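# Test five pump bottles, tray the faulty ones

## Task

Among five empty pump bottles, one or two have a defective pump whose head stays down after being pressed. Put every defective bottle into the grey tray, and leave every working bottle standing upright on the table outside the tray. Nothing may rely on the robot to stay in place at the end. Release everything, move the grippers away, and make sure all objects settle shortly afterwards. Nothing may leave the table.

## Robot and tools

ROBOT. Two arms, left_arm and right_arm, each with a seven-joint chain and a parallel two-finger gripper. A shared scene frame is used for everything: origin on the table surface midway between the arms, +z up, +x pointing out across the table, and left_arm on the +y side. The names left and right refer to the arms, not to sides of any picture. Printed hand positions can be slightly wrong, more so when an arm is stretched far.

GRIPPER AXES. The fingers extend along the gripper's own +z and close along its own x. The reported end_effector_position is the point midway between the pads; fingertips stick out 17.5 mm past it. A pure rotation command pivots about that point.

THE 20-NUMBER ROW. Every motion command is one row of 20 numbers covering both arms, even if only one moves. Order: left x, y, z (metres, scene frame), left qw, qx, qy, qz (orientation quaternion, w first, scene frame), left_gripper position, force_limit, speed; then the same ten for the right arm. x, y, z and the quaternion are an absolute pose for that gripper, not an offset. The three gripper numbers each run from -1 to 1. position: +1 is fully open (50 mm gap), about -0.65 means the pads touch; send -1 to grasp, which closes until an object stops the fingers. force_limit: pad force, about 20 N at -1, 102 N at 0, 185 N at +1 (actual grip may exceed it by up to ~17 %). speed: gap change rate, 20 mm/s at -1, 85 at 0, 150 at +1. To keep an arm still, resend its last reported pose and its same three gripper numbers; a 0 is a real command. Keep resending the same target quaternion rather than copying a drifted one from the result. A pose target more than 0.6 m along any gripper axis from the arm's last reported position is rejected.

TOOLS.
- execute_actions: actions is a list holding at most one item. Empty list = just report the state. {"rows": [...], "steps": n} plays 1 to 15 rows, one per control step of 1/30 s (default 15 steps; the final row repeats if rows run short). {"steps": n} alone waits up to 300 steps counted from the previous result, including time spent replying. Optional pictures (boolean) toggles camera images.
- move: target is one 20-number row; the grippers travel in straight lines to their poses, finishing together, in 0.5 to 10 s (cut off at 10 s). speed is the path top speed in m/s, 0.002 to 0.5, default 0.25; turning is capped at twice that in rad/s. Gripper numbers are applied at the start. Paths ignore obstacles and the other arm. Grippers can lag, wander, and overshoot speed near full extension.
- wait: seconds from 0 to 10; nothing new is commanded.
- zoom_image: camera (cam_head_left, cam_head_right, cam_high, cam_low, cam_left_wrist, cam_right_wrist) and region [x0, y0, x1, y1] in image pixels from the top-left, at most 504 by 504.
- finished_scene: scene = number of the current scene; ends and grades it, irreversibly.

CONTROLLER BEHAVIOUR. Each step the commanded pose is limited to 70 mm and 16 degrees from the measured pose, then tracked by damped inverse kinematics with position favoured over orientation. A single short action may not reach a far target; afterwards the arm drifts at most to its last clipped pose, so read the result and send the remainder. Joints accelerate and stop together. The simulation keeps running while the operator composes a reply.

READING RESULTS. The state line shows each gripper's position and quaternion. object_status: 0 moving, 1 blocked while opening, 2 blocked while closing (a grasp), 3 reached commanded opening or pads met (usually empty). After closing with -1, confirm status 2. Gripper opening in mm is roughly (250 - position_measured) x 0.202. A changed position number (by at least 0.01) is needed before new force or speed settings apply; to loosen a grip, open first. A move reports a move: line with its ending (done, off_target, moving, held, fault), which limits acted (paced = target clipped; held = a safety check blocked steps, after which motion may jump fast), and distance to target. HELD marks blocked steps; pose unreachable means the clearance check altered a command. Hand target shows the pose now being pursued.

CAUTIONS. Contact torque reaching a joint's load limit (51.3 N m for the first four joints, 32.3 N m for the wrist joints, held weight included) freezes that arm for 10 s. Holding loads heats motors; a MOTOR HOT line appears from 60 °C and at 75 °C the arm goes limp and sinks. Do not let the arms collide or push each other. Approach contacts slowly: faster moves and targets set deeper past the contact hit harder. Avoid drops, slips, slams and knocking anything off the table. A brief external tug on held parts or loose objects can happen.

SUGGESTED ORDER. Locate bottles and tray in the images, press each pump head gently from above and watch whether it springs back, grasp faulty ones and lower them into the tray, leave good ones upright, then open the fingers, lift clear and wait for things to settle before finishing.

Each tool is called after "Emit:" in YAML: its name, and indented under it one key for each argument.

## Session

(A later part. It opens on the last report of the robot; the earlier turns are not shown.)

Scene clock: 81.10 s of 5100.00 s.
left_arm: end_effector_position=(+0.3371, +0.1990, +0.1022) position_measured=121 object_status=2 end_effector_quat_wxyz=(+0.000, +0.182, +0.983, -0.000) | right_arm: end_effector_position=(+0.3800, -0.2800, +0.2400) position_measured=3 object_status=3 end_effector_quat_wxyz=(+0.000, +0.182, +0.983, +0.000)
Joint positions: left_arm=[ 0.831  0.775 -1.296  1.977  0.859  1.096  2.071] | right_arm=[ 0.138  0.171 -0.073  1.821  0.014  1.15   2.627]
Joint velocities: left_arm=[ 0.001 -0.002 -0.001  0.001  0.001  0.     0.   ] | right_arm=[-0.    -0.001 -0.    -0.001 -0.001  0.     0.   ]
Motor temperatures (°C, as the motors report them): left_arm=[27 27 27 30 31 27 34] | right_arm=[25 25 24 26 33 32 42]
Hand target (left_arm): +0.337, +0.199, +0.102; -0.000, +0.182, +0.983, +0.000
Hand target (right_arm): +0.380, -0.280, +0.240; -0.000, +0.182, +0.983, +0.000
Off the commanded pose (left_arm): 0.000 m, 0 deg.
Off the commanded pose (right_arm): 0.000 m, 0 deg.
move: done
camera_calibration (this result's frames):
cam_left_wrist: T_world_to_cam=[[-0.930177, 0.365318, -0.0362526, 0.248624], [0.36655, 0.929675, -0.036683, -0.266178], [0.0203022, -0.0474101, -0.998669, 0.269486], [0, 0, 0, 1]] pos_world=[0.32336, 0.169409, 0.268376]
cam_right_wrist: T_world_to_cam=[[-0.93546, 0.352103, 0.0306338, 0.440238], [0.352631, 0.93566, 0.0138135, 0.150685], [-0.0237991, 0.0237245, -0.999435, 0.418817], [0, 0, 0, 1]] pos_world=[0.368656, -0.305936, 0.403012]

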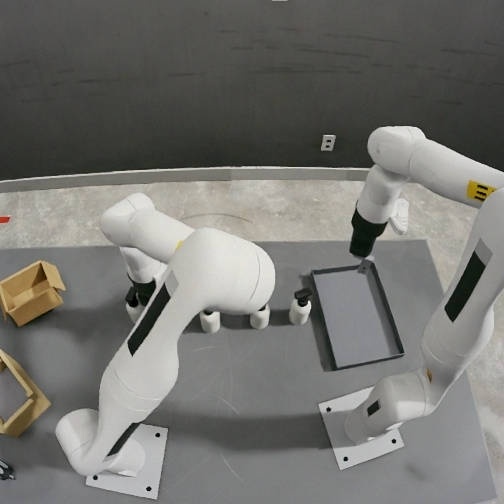

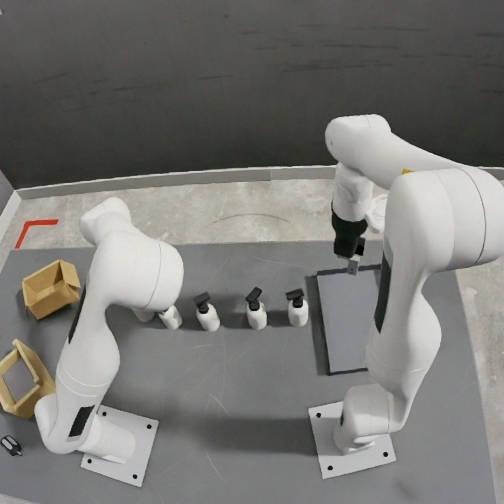

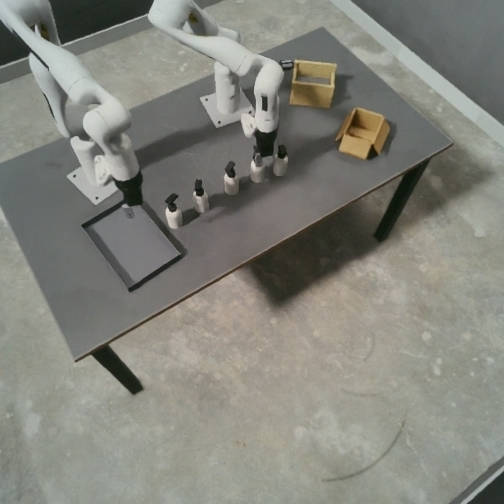

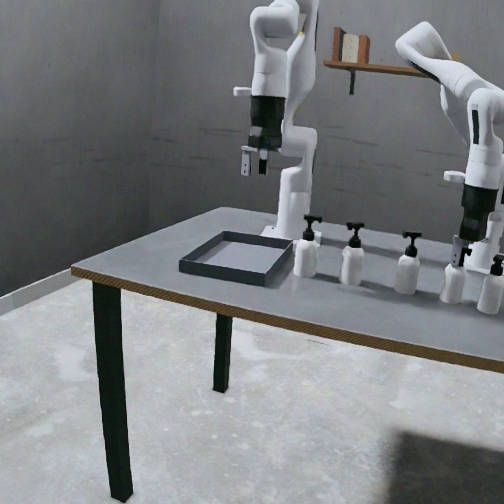

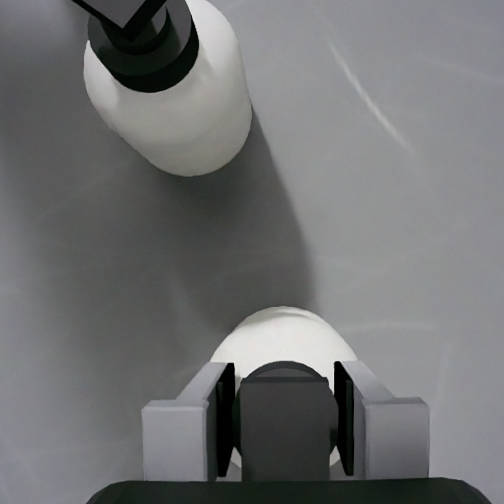

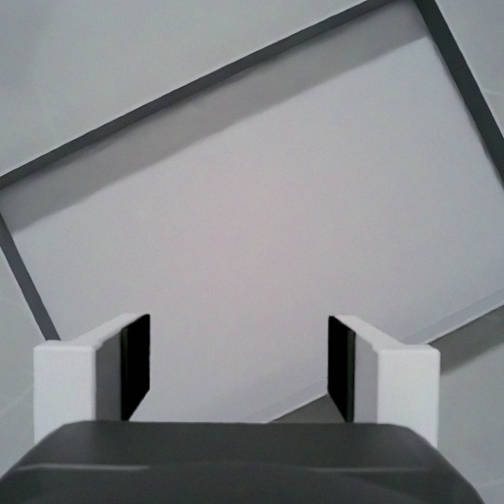

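Emit:
move:
  target: [0.337,0.199,0.26,0,0.182,0.983,0,-1,-0.5,0.5,0.36,-0.33,0.26,0,0.707,0.707,0,1,0,1]

Emit:
move:
  target: [0.46,0.02,0.26,0,0.707,0.707,0,-1,-0.5,0.5,0.36,-0.33,0.26,0,0.707,0.707,0,1,0,1]

Emit:
move:
  target: [0.46,0.02,0.104,0,0.707,0.707,0,-1,-0.5,0.5,0.36,-0.33,0.26,0,0.707,0.707,0,1,0,1]
  speed: 0.15

Scene clock: 91.80 s of 5100.00 s.
left_arm: end_effector_position=(+0.3375, +0.1986, +0.2598) position_measured=121 object_status=2 end_effector_quat_wxyz=(+0.000, +0.182, +0.983, -0.000) | right_arm: end_effector_position=(+0.3599, -0.3303, +0.2599) position_measured=3 object_status=3 end_effector_quat_wxyz=(+0.000, +0.707, +0.707, -0.000)
Joint positions: left_arm=[ 0.976  0.579 -1.526  1.691  0.584  1.446  2.297] | right_arm=[ 0.164  0.148  0.135  1.783 -0.02   1.212  1.668]
Joint velocities: left_arm=[ 0.002 -0.001 -0.001 -0.    -0.002  0.002  0.   ] | right_arm=[-0.001 -0.     0.001 -0.001  0.001 -0.    -0.003]
Motor temperatures (°C, as the motors report them): left_arm=[27 27 27 30 31 27 34] | right_arm=[25 25 24 26 33 32 42]
Hand target (left_arm): +0.337, +0.199, +0.260; +0.000, +0.182, +0.983, -0.000
Hand target (right_arm): +0.360, -0.330, +0.260; +0.000, +0.707, +0.707, -0.000
Off the commanded pose (left_arm): 0.001 m, 0 deg.
Off the commanded pose (right_arm): 0.000 m, 0 deg.
After step 90, 4.87 s passed at rest.
move: done
camera_calibration (this result's frames):
cam_left_wrist: T_world_to_cam=[[-0.930161, 0.365359, -0.0362422, 0.254842], [0.366597, 0.929646, -0.0369566, -0.260139], [0.02019, -0.0476619, -0.998659, 0.426945], [0, 0, 0, 1]] pos_world=[0.32379, 0.169078, 0.425995]
cam_right_wrist: T_world_to_cam=[[-0.00631481, 0.999531, 0.0299591, 0.318151], [0.999893, 0.00591688, 0.0133526, -0.335369], [0.0131691, 0.0300403, -0.999462, 0.428217], [0, 0, 0, 1]] pos_world=[0.331703, -0.328881, 0.422933]

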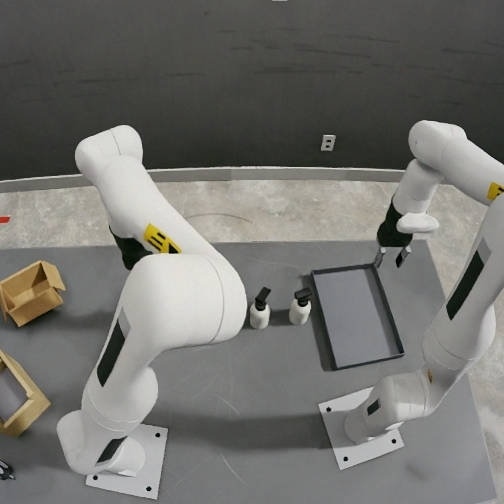

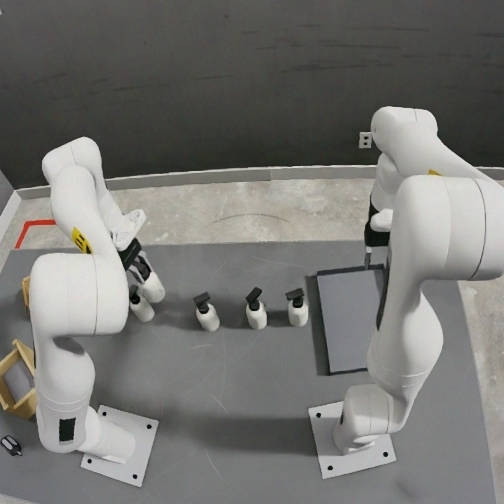

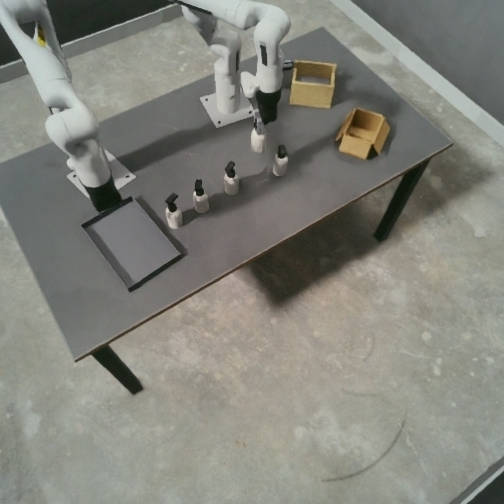

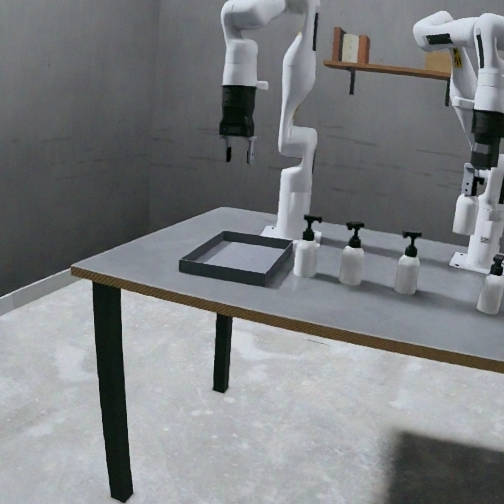

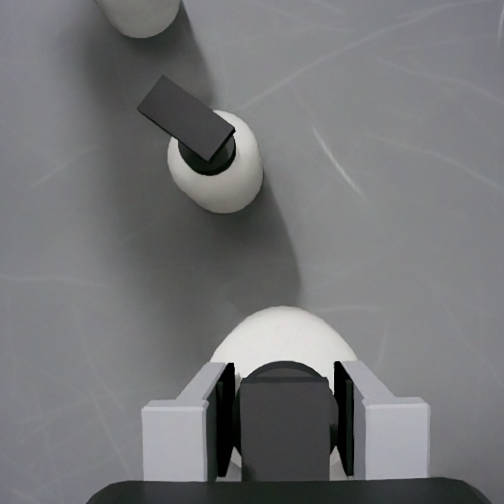

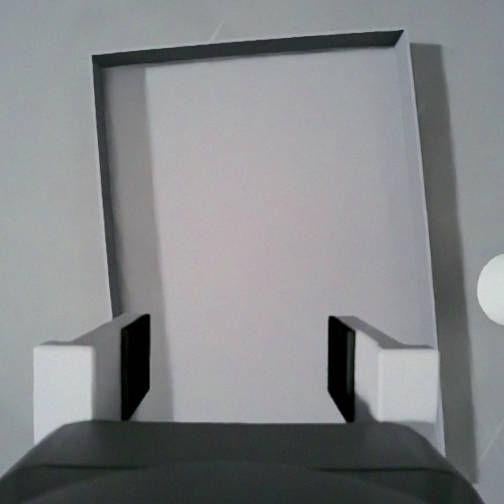

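Scene clock: 94.67 s of 5100.00 s.
left_arm: end_effector_position=(+0.4602, +0.0200, +0.2597) position_measured=121 object_status=2 end_effector_quat_wxyz=(-0.000, +0.707, +0.707, +0.000) | right_arm: end_effector_position=(+0.3600, -0.3300, +0.2600) position_measured=3 object_status=3 end_effector_quat_wxyz=(-0.000, +0.707, +0.707, +0.000)
Joint positions: left_arm=[ 0.696  0.832 -1.009  0.918  0.679  1.667  1.671] | right_arm=[ 0.164  0.147  0.135  1.783 -0.021  1.212  1.668]
Joint velocities: left_arm=[-0.009  0.007  0.001 -0.007  0.     0.005 -0.   ] | right_arm=[-0.    -0.001  0.     0.     0.     0.    -0.   ]
Motor temperatures (°C, as the motors report them): left_arm=[27 27 27 30 31 27 34] | right_arm=[25 25 24 26 33 32 42]
Hand target (left_arm): +0.460, +0.020, +0.259; -0.000, +0.707, +0.707, +0.000
Hand target (right_arm): +0.360, -0.330, +0.260; -0.000, +0.707, +0.707, +0.000
Off the commanded pose (left_arm): 0.000 m, 0 deg.
Off the commanded pose (right_arm): 0.000 m, 0 deg.
move: done
camera_calibration (this result's frames):
cam_left_wrist: T_world_to_cam=[[0.00840727, 0.999322, -0.0358403, -0.0104108], [0.999286, -0.00971662, -0.0365169, -0.411531], [-0.0368404, -0.0355077, -0.99869, 0.441855], [0, 0, 0, 1]] pos_world=[0.427603, 0.0220943, 0.425875]
cam_right_wrist: T_world_to_cam=[[-0.00615102, 0.999512, 0.0306371, 0.317613], [0.999888, 0.00572994, 0.0138127, -0.335645], [0.0136304, 0.0307187, -0.999435, 0.428349], [0, 0, 0, 1]] pos_world=[0.331722, -0.328693, 0.423013]

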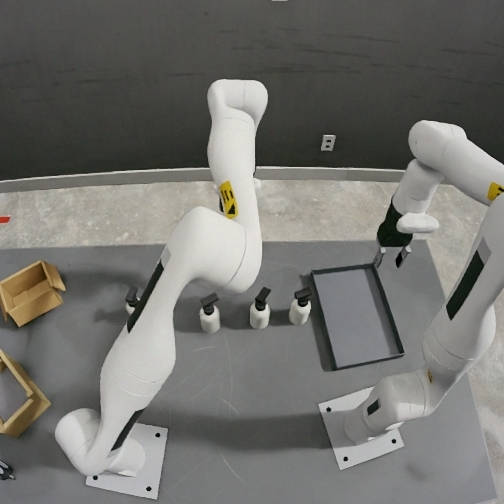

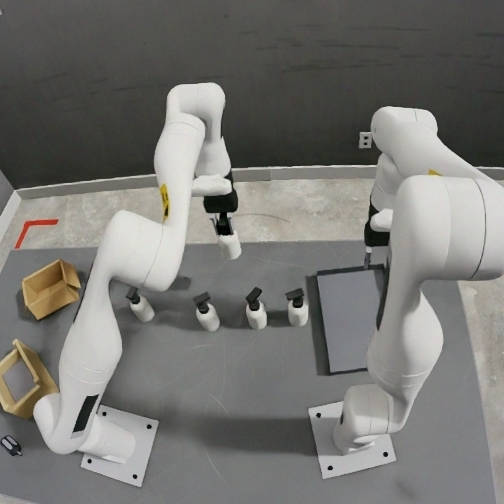

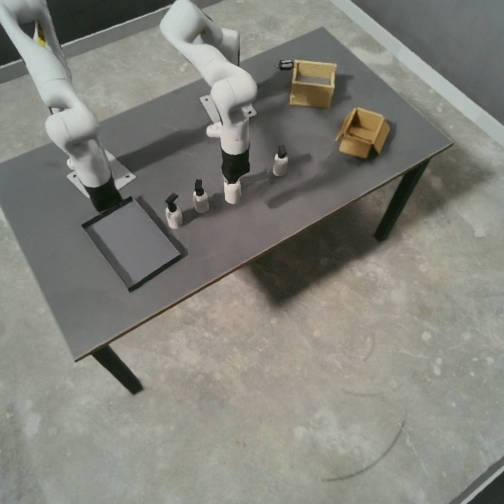

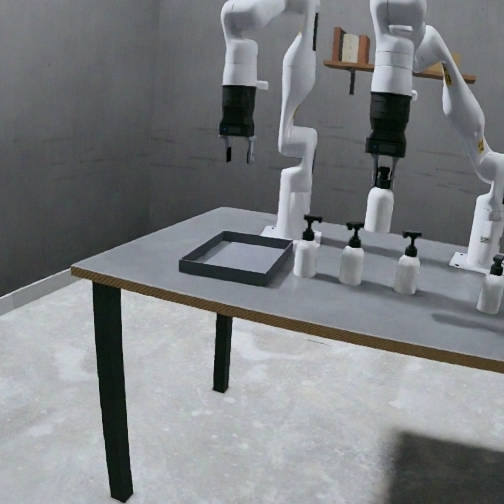

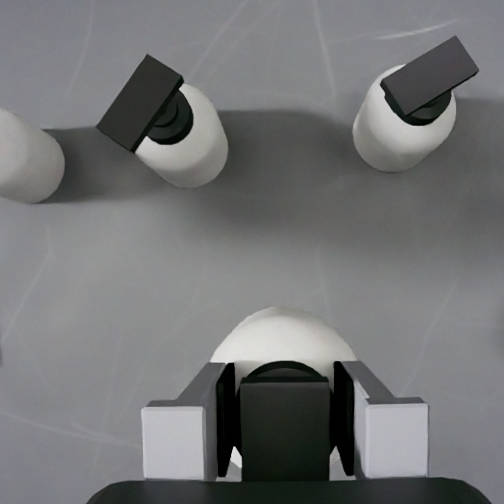

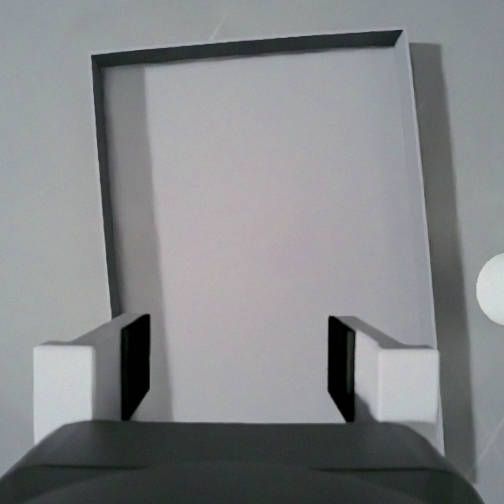

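Scene clock: 96.10 s of 5100.00 s.
left_arm: end_effector_position=(+0.4596, +0.0205, +0.1043) position_measured=121 object_status=2 end_effector_quat_wxyz=(-0.000, +0.707, +0.707, +0.000) | right_arm: end_effector_position=(+0.3600, -0.3300, +0.2600) position_measured=3 object_status=3 end_effector_quat_wxyz=(+0.000, +0.707, +0.707, +0.000)
Joint positions: left_arm=[ 0.753  0.969 -0.962  1.225  0.774  1.316  1.547] | right_arm=[ 0.164  0.147  0.135  1.783 -0.021  1.212  1.668]
Joint velocities: left_arm=[-0.001  0.002  0.     0.002 -0.001 -0.002 -0.001] | right_arm=[ 0.    -0.002 -0.    -0.001 -0.     0.001 -0.001]
Motor temperatures (°C, as the motors report them): left_arm=[27 27 27 30 31 27 34] | right_arm=[25 25 24 26 33 32 42]
Hand target (left_arm): +0.460, +0.021, +0.104; -0.000, +0.707, +0.707, +0.000
Hand target (right_arm): +0.360, -0.330, +0.260; -0.000, +0.707, +0.707, +0.000
Off the commanded pose (left_arm): 0.001 m, 0 deg.
Off the commanded pose (right_arm): 0.000 m, 0 deg.
move: done
camera_calibration (this result's frames):
cam_left_wrist: T_world_to_cam=[[0.00810713, 0.999338, -0.0354777, -0.016422], [0.999301, -0.00939164, -0.0361906, -0.416681], [-0.0364998, -0.0351595, -0.998715, 0.28649], [0, 0, 0, 1]] pos_world=[0.426979, 0.0225707, 0.270459]
cam_right_wrist: T_world_to_cam=[[-0.00615166, 0.999512, 0.0306348, 0.317615], [0.999888, 0.00573057, 0.0138143, -0.335646], [0.013632, 0.0307163, -0.999435, 0.428348], [0, 0, 0, 1]] pos_world=[0.331723, -0.328693, 0.423012]

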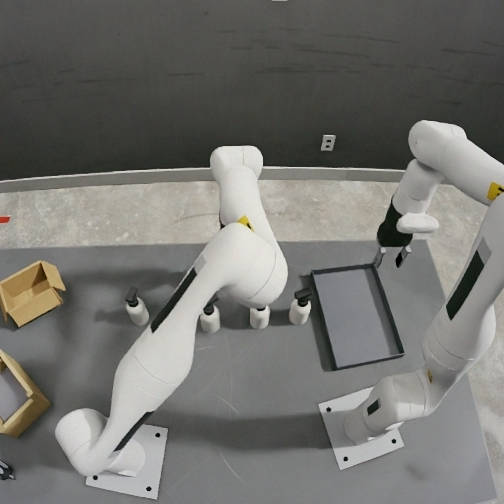

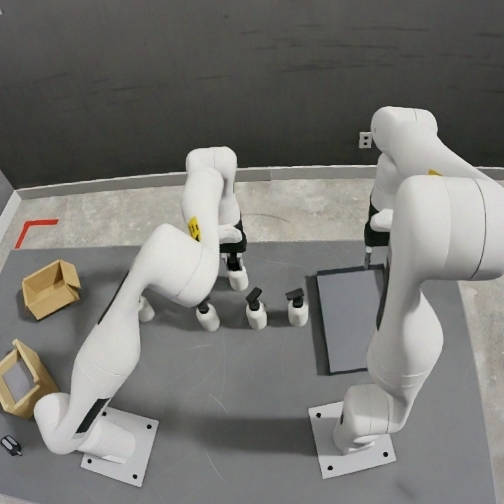

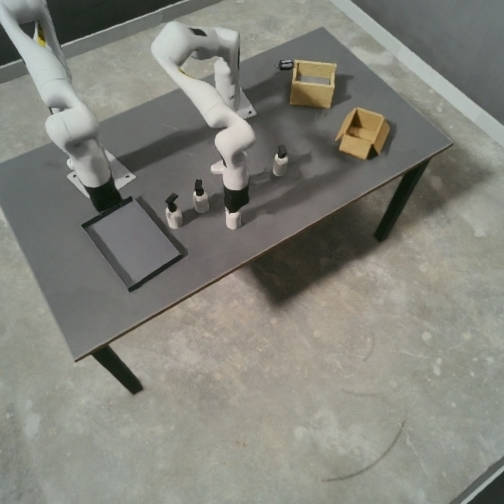

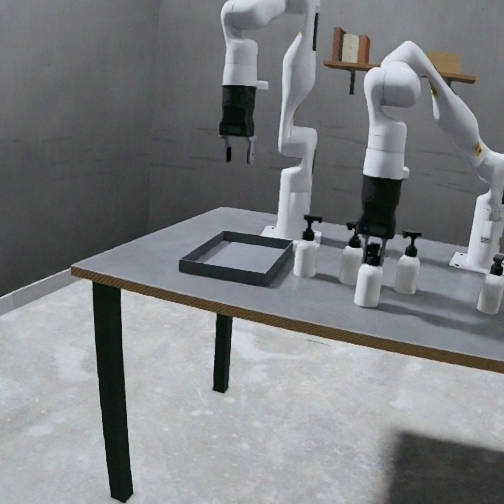

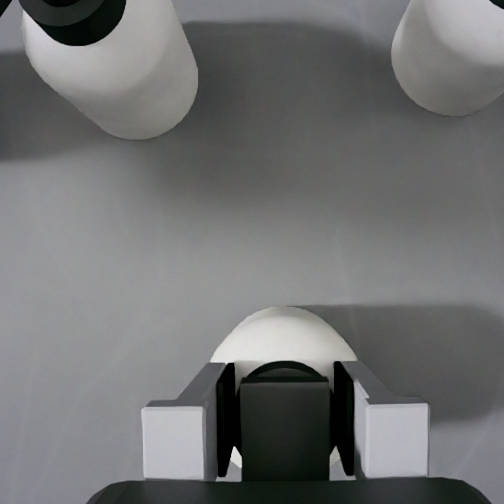

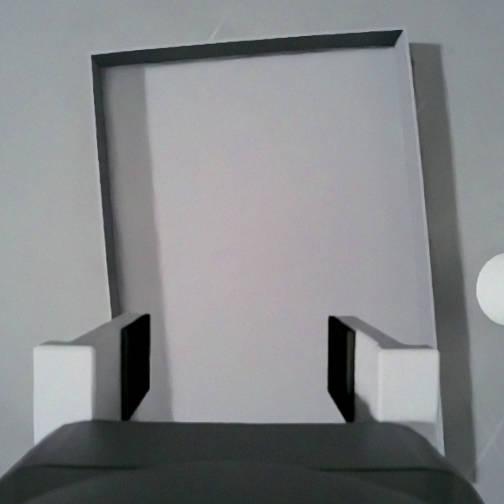

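Emit:
move:
  target: [0.46,0.02,0.104,0,0.707,0.707,0,1,0,1,0.36,-0.33,0.26,0,0.707,0.707,0,1,0,1]

Emit:
move:
  target: [0.46,0.02,0.22,0,0.707,0.707,0,1,0,1,0.4,-0.3,0.24,0,0.707,0.707,0,1,0,1]

Emit:
move:
  target: [0.353,0.289,0.2,0,0.783,0.622,0,1,0,1,0.46,0.018,0.2,0,0.707,0.707,0,1,0,1]
  speed: 0.3

Scene clock: 103.30 s of 5100.00 s.
left_arm: end_effector_position=(+0.4600, +0.0200, +0.1040) position_measured=3 object_status=3 end_effector_quat_wxyz=(+0.000, +0.707, +0.707, +0.000) | right_arm: end_effector_position=(+0.3600, -0.3300, +0.2600) position_measured=3 object_status=3 end_effector_quat_wxyz=(+0.000, +0.707, +0.707, +0.000)
Joint positions: left_arm=[ 0.752  0.97  -0.962  1.223  0.774  1.317  1.548] | right_arm=[ 0.164  0.147  0.135  1.783 -0.021  1.212  1.668]
Joint velocities: left_arm=[-0.002  0.     0.001 -0.001  0.     0.001  0.   ] | right_arm=[-0.     0.    -0.     0.001  0.    -0.001 -0.001]
Motor temperatures (°C, as the motors report them): left_arm=[27 27 27 30 31 27 34] | right_arm=[25 25 24 26 33 32 42]
Hand target (left_arm): +0.460, +0.020, +0.104; +0.000, +0.707, +0.707, +0.000
Hand target (right_arm): +0.360, -0.330, +0.260; -0.000, +0.707, +0.707, -0.000
Off the commanded pose (left_arm): 0.000 m, 0 deg.
Off the commanded pose (right_arm): 0.000 m, 0 deg.
After step 90, 3.50 s passed at rest.
move: done
camera_calibration (this result's frames):
cam_left_wrist: T_world_to_cam=[[0.00809365, 0.999319, -0.0359907, -0.0158624], [0.999287, -0.00941015, -0.0365614, -0.417044], [-0.0368752, -0.0356691, -0.998683, 0.286409], [0, 0, 0, 1]] pos_world=[0.427437, 0.0221431, 0.270213]
cam_right_wrist: T_world_to_cam=[[-0.00615167, 0.999512, 0.0306349, 0.317614], [0.999888, 0.00573059, 0.0138142, -0.335646], [0.0136319, 0.0307164, -0.999435, 0.428348], [0, 0, 0, 1]] pos_world=[0.331723, -0.328693, 0.423012]

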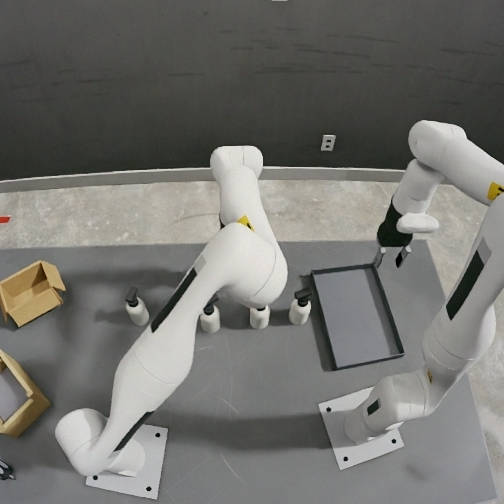

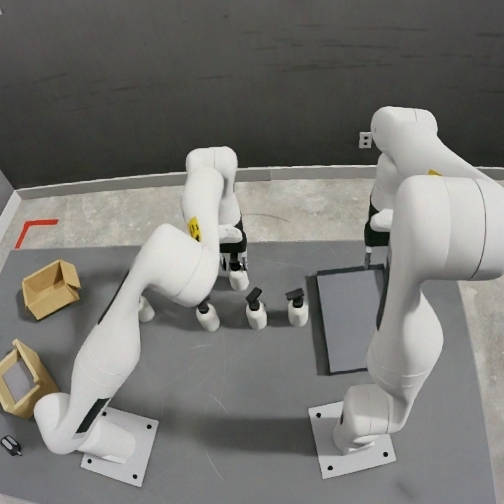

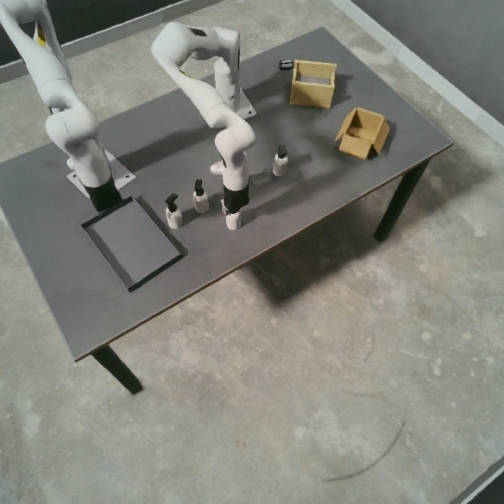

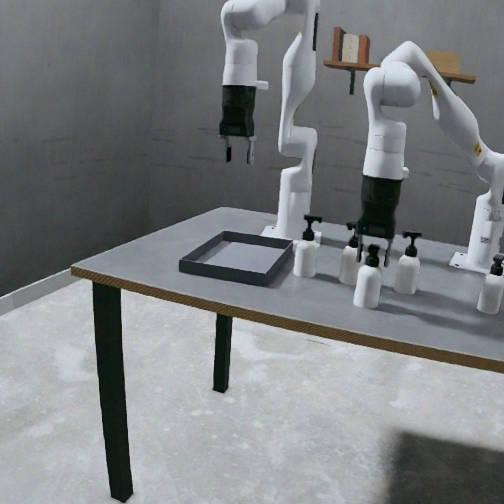

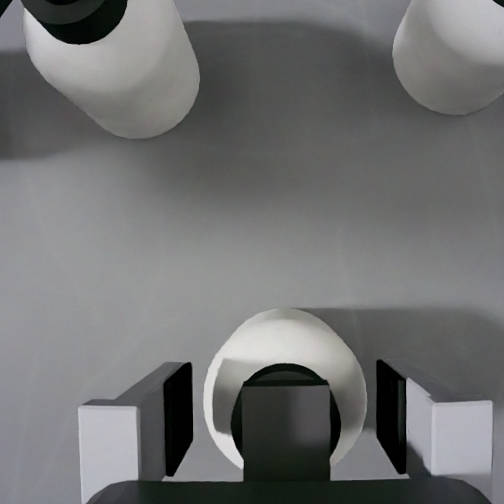

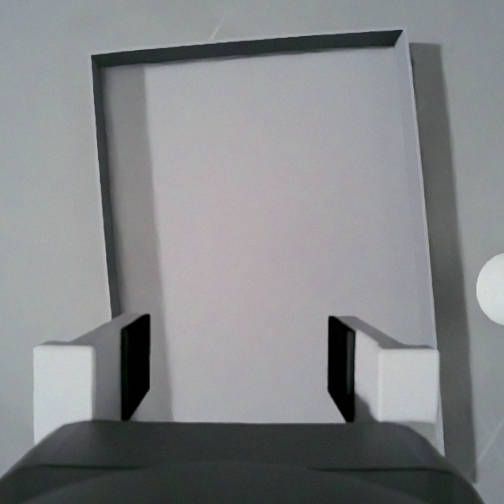

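Scene clock: 104.27 s of 5100.00 s.
left_arm: end_effector_position=(+0.4602, +0.0195, +0.2199) position_measured=3 object_status=3 end_effector_quat_wxyz=(+0.000, +0.707, +0.707, -0.000) | right_arm: end_effector_position=(+0.4001, -0.2998, +0.2402) position_measured=3 object_status=3 end_effector_quat_wxyz=(+0.000, +0.707, +0.707, +0.000)
Joint positions: left_arm=[ 0.723  0.858 -1.004  1.019  0.693  1.568  1.638] | right_arm=[ 0.112  0.249  0.108  1.721 -0.029  1.172  1.591]
Joint velocities: left_arm=[-0.003  0.001 -0.001 -0.003 -0.     0.003  0.   ] | right_arm=[-0.001  0.003 -0.    -0.001  0.    -0.001 -0.   ]
Motor temperatures (°C, as the motors report them): left_arm=[27 27 27 30 31 27 34] | right_arm=[25 25 24 26 33 32 42]
Hand target (left_arm): +0.460, +0.020, +0.220; +0.000, +0.707, +0.707, -0.000
Hand target (right_arm): +0.400, -0.300, +0.240; -0.000, +0.707, +0.707, +0.000
Off the commanded pose (left_arm): 0.001 m, 0 deg.
Off the commanded pose (right_arm): 0.000 m, 0 deg.
move: done
camera_calibration (this result's frames):
cam_left_wrist: T_world_to_cam=[[0.0083253, 0.9993, -0.036472, -0.0111778], [0.999278, -0.00966598, -0.0367383, -0.41295], [-0.0370652, -0.0361399, -0.998659, 0.402216], [0, 0, 0, 1]] pos_world=[0.427653, 0.0217144, 0.386098]
cam_right_wrist: T_world_to_cam=[[-0.00620262, 0.999504, 0.0308682, 0.288293], [0.999882, 0.00576535, 0.0142347, -0.375693], [0.0140497, 0.0309529, -0.999422, 0.406938], [0, 0, 0, 1]] pos_world=[0.37172, -0.29858, 0.403151]

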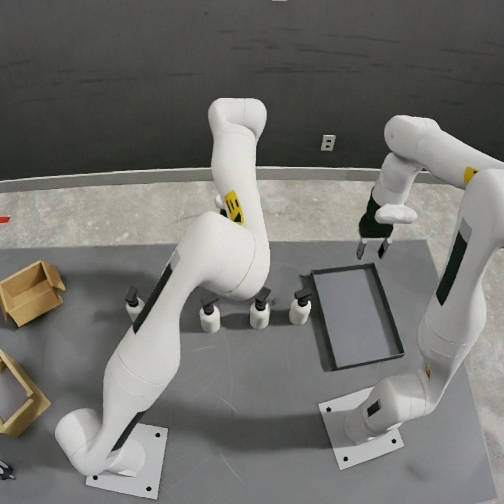

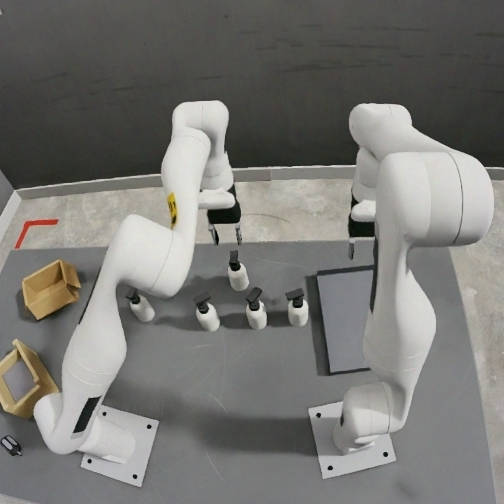

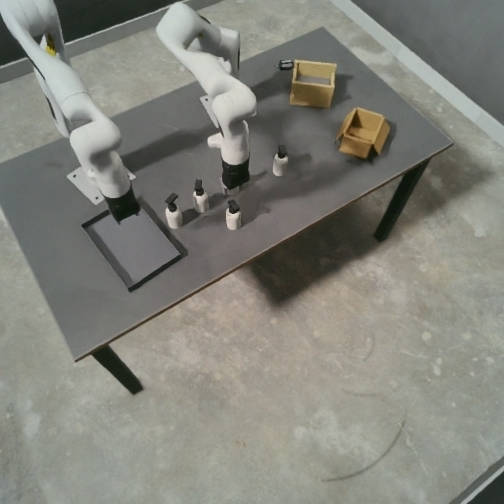

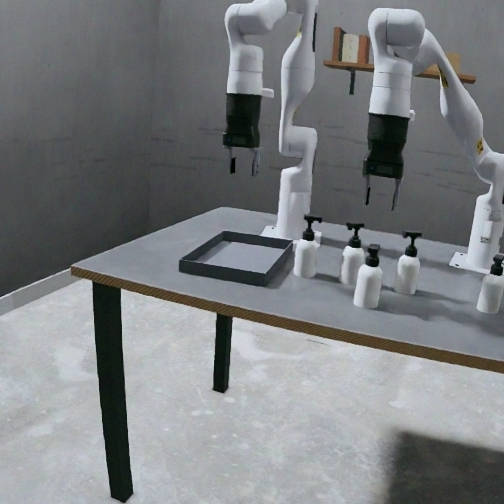

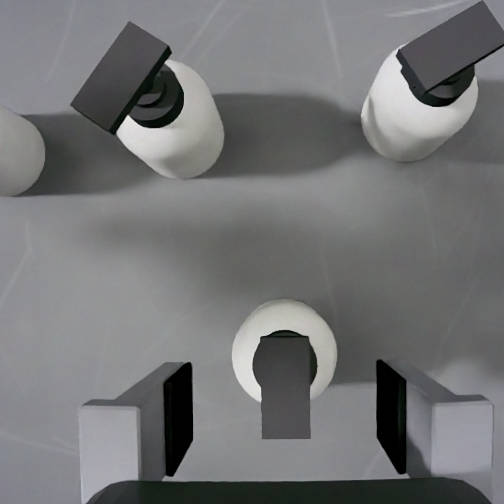

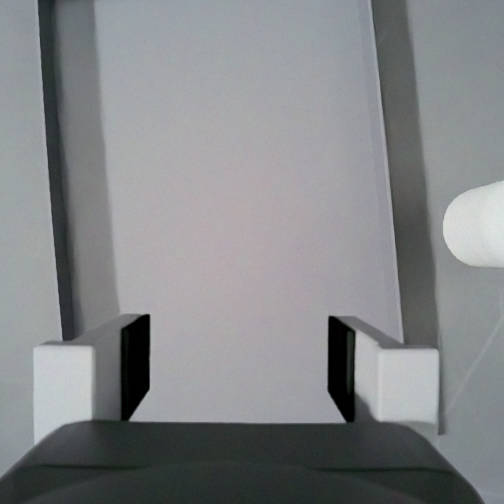

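Scene clock: 105.93 s of 5100.00 s.
left_arm: end_effector_position=(+0.3524, +0.2885, +0.2004) position_measured=3 object_status=3 end_effector_quat_wxyz=(-0.000, +0.783, +0.622, -0.001) | right_arm: end_effector_position=(+0.4596, +0.0189, +0.2007) position_measured=3 object_status=3 end_effector_quat_wxyz=(-0.001, +0.707, +0.707, +0.002)
Joint positions: left_arm=[ 0.607  0.51  -1.122  1.752  0.492  1.197  0.835] | right_arm=[-0.404  0.614 -0.025  1.27   0.014  1.255  0.933]
Joint velocities: left_arm=[-0.004 -0.003 -0.001 -0.     0.001 -0.001 -0.002] | right_arm=[-0.003  0.009 -0.001 -0.005  0.001  0.002 -0.001]
Motor temperatures (°C, as the motors report them): left_arm=[27 27 27 30 31 27 34] | right_arm=[25 25 24 26 33 32 42]
Hand target (left_arm): +0.352, +0.289, +0.200; +0.000, +0.783, +0.622, -0.001
Hand target (right_arm): +0.460, +0.019, +0.200; -0.001, +0.707, +0.707, +0.001
Off the commanded pose (left_arm): 0.001 m, 0 deg.
Off the commanded pose (right_arm): 0.001 m, 0 deg.
move: done
camera_calibration (this result's frames):
cam_left_wrist: T_world_to_cam=[[0.234704, 0.971368, -0.0368585, -0.351416], [0.97102, -0.236042, -0.0374783, -0.227932], [-0.0451054, -0.026994, -0.998617, 0.388636], [0, 0, 0, 1]] pos_world=[0.321334, 0.298043, 0.366603]
cam_right_wrist: T_world_to_cam=[[-0.0057987, 0.999417, 0.0336363, -0.0294397], [0.999871, 0.00529006, 0.0151909, -0.436713], [0.0150042, 0.03372, -0.999319, 0.35627], [0, 0, 0, 1]] pos_world=[0.43114, 0.0197194, 0.363651]

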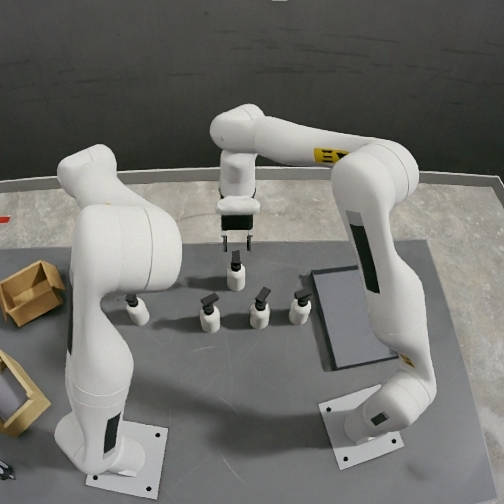

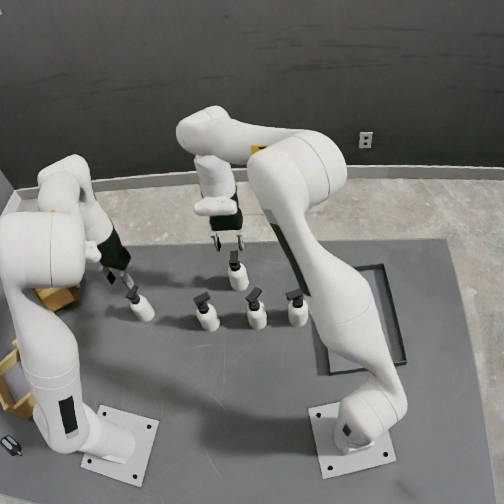

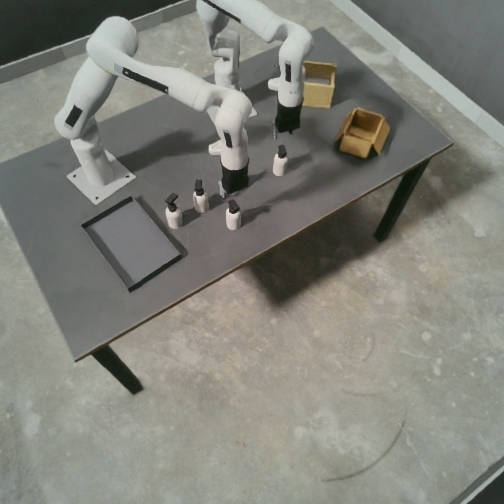

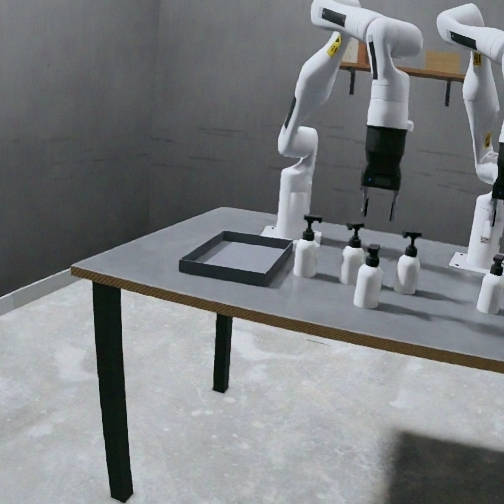

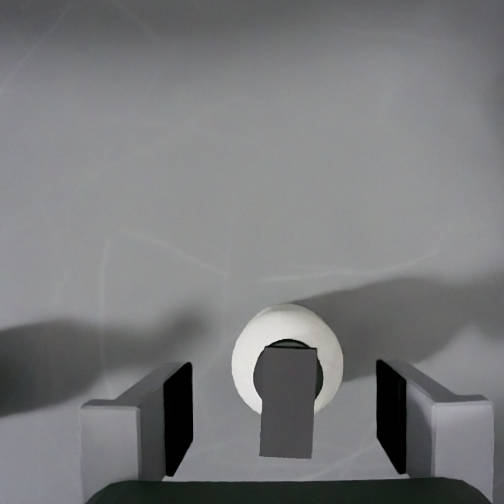

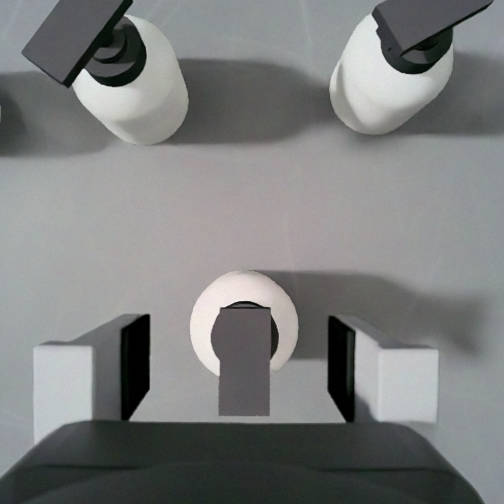

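Emit:
move:
  target: [0.353,0.290,0.102,0,0.783,0.622,0,1,0,1, 0.462,0.020,0.102,0,0.707,0.707,0,1,0,1]
  speed: 0.12

Emit:
execute_actions:
  actions:
    - {"rows":[[0.353,0.290,0.102,0,0.783,0.622,0,-1,-0.5,0.5, 0.462,0.020,0.102,0,0.707,0.707,0,-1,-0.5,0.5]],"steps":15}
  pictures: false

Emit:
execute_actions:
  actions:
    - {"steps":15}
  pictures: false

Scene clock: 125.90 s of 5100.00 s.
left_arm: end_effector_position=(+0.3527, +0.2900, +0.1023) position_measured=3 object_status=3 end_effector_quat_wxyz=(+0.000, +0.783, +0.622, +0.000) | right_arm: end_effector_position=(+0.4623, +0.0202, +0.1020) position_measured=3 object_status=3 end_effector_quat_wxyz=(-0.000, +0.707, +0.707, +0.000)
Joint positions: left_arm=[ 0.509  0.651 -0.999  1.907  0.67   0.962  0.681] | right_arm=[-0.402  0.725 -0.028  1.405  0.021  1.012  0.929]
Joint velocities: left_arm=[-0.004  0.004 -0.     0.001  0.001 -0.001 -0.002] | right_arm=[ 0.     0.002  0.     0.    -0.001 -0.001 -0.   ]
Motor temperatures (°C, as the motors report them): left_arm=[27 27 27 30 31 27 34] | right_arm=[25 25 24 26 33 32 42]
Hand target (left_arm): +0.353, +0.290, +0.102; -0.000, +0.783, +0.622, +0.000
Hand target (right_arm): +0.462, +0.020, +0.102; -0.000, +0.707, +0.707, +0.000
Off the commanded pose (left_arm): 0.000 m, 0 deg.
Off the commanded pose (right_arm): 0.000 m, 0 deg.
After step 90, 15.70 s passed at rest.
move: done
camera_calibration (this result's frames):
cam_left_wrist: T_world_to_cam=[[0.2342, 0.971526, -0.0358886, -0.356581], [0.971196, -0.235469, -0.0364979, -0.231856], [-0.0439093, -0.026307, -0.998689, 0.290105], [0, 0, 0, 1]] pos_world=[0.321428, 0.299465, 0.268466]
cam_right_wrist: T_world_to_cam=[[-0.00667684, 0.999504, 0.0307633, -0.0267562], [0.999884, 0.00625188, 0.0138895, -0.437797], [0.0136902, 0.0308525, -0.99943, 0.258263], [0, 0, 0, 1]] pos_world=[0.434032, 0.0215119, 0.26502]

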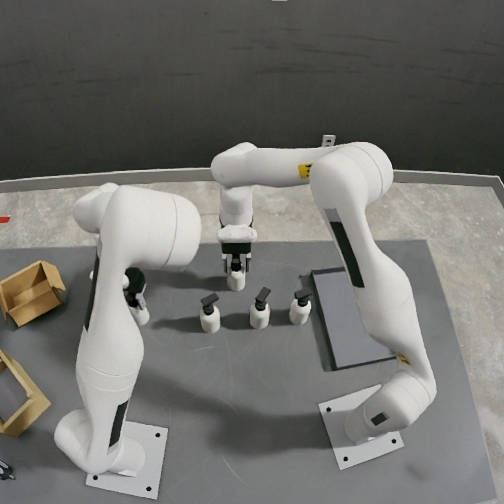

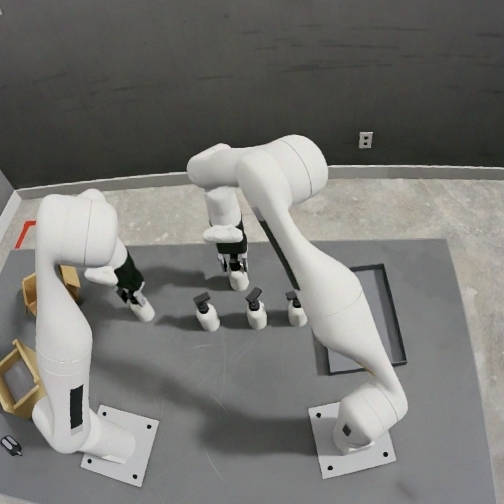

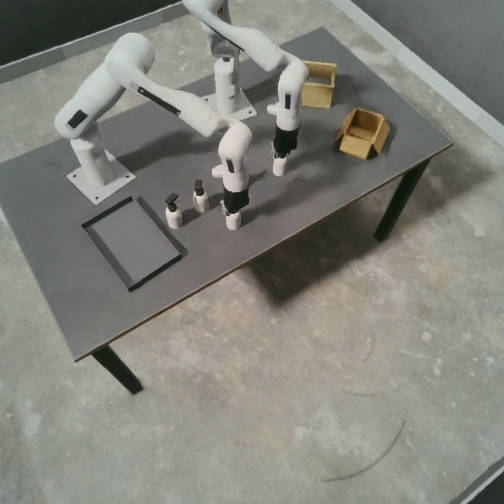

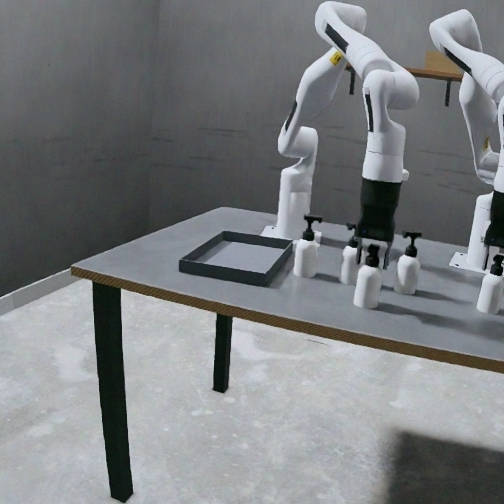

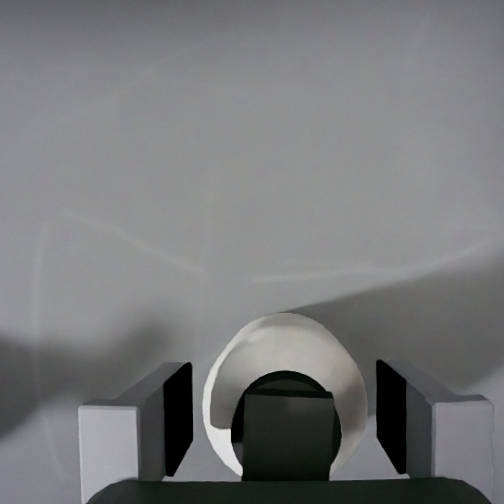

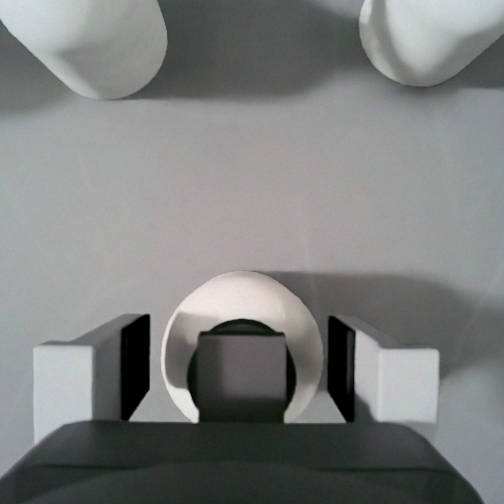

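Scene clock: 126.40 s of 5100.00 s.
left_arm: end_effector_position=(+0.3530, +0.2900, +0.1020) position_measured=119 object_status=2 end_effector_quat_wxyz=(+0.000, +0.783, +0.622, -0.000) | right_arm: end_effector_position=(+0.4622, +0.0201, +0.1023) position_measured=119 object_status=2 end_effector_quat_wxyz=(+0.000, +0.707, +0.707, +0.000)
Joint positions: left_arm=[ 0.508  0.652 -0.998  1.906  0.671  0.962  0.681] | right_arm=[-0.402  0.724 -0.027  1.406  0.021  1.011  0.928]
Joint velocities: left_arm=[ 0.     0.     0.     0.    -0.     0.001 -0.   ] | right_arm=[ 0.    -0.001 -0.001  0.    -0.     0.001 -0.001]
Motor temperatures (°C, as the motors report them): left_arm=[27 27 27 30 31 27 34] | right_arm=[25 25 24 26 33 32 42]
Hand target (left_arm): +0.353, +0.290, +0.102; -0.000, +0.783, +0.622, -0.000
Hand target (right_arm): +0.462, +0.020, +0.102; -0.000, +0.707, +0.707, +0.000
Off the commanded pose (left_arm): 0.000 m, 0 deg.
Off the commanded pose (right_arm): 0.000 m, 0 deg.
Steps of this call (steps 1 to 15: all 15 steps of this action). Readings (end_effector_position | what the end effector reports):
1: left_arm (+0.3527, +0.2901, +0.1022) | right_arm (+0.4623, +0.0202, +0.1020) | left_arm position_measured=18 object_status=0 | right_arm position_measured=18 object_status=0
2: left_arm (+0.3528, +0.2901, +0.1021) | right_arm (+0.4622, +0.0202, +0.1020) | left_arm position_measured=37 object_status=0 | right_arm position_measured=37 object_status=0
4: left_arm (+0.3529, +0.2900, +0.1021) | right_arm (+0.4621, +0.0201, +0.1020) | left_arm position_measured=76 object_status=0 | right_arm position_measured=76 object_status=0
8: left_arm (+0.3530, +0.2900, +0.1020) | right_arm (+0.4622, +0.0201, +0.1023) | left_arm position_measured=119 object_status=0 | right_arm position_measured=119 object_status=0
15: the state above

Scene clock: 126.90 s of 5100.00 s.
left_arm: end_effector_position=(+0.3530, +0.2900, +0.1020) position_measured=119 object_status=2 end_effector_quat_wxyz=(+0.000, +0.783, +0.622, -0.000) | right_arm: end_effector_position=(+0.4622, +0.0201, +0.1023) position_measured=119 object_status=2 end_effector_quat_wxyz=(+0.000, +0.707, +0.707, +0.000)
Joint positions: left_arm=[ 0.508  0.652 -0.998  1.906  0.671  0.962  0.681] | right_arm=[-0.402  0.724 -0.027  1.406  0.021  1.011  0.928]
Joint velocities: left_arm=[ 0.001 -0.     0.     0.    -0.001  0.     0.   ] | right_arm=[ 0.    -0.002  0.    -0.     0.    -0.    -0.   ]
Motor temperatures (°C, as the motors report them): left_arm=[27 27 27 30 31 27 34] | right_arm=[25 25 24 26 33 32 42]
Hand target (left_arm): +0.353, +0.290, +0.102; -0.000, +0.783, +0.622, -0.000
Hand target (right_arm): +0.462, +0.020, +0.102; -0.000, +0.707, +0.707, +0.000
Off the commanded pose (left_arm): 0.000 m, 0 deg.
Off the commanded pose (right_arm): 0.000 m, 0 deg.
Steps of this call (steps 1 to 15: nothing new was sent). Readings (end_effector_position | what the end effector reports):
1: left_arm (+0.3530, +0.2900, +0.1020) | right_arm (+0.4622, +0.0201, +0.1023) | left_arm position_measured=119 object_status=2 | right_arm position_measured=119 object_status=2
2: left_arm (+0.3530, +0.2900, +0.1020) | right_arm (+0.4622, +0.0201, +0.1023) | left_arm position_measured=119 object_status=2 | right_arm position_measured=119 object_status=2
4: left_arm (+0.3530, +0.2900, +0.1020) | right_arm (+0.4622, +0.0201, +0.1023) | left_arm position_measured=119 object_status=2 | right_arm position_measured=119 object_status=2
8: left_arm (+0.3530, +0.2900, +0.1020) | right_arm (+0.4622, +0.0201, +0.1023) | left_arm position_measured=119 object_status=2 | right_arm position_measured=119 object_status=2
15: the state above


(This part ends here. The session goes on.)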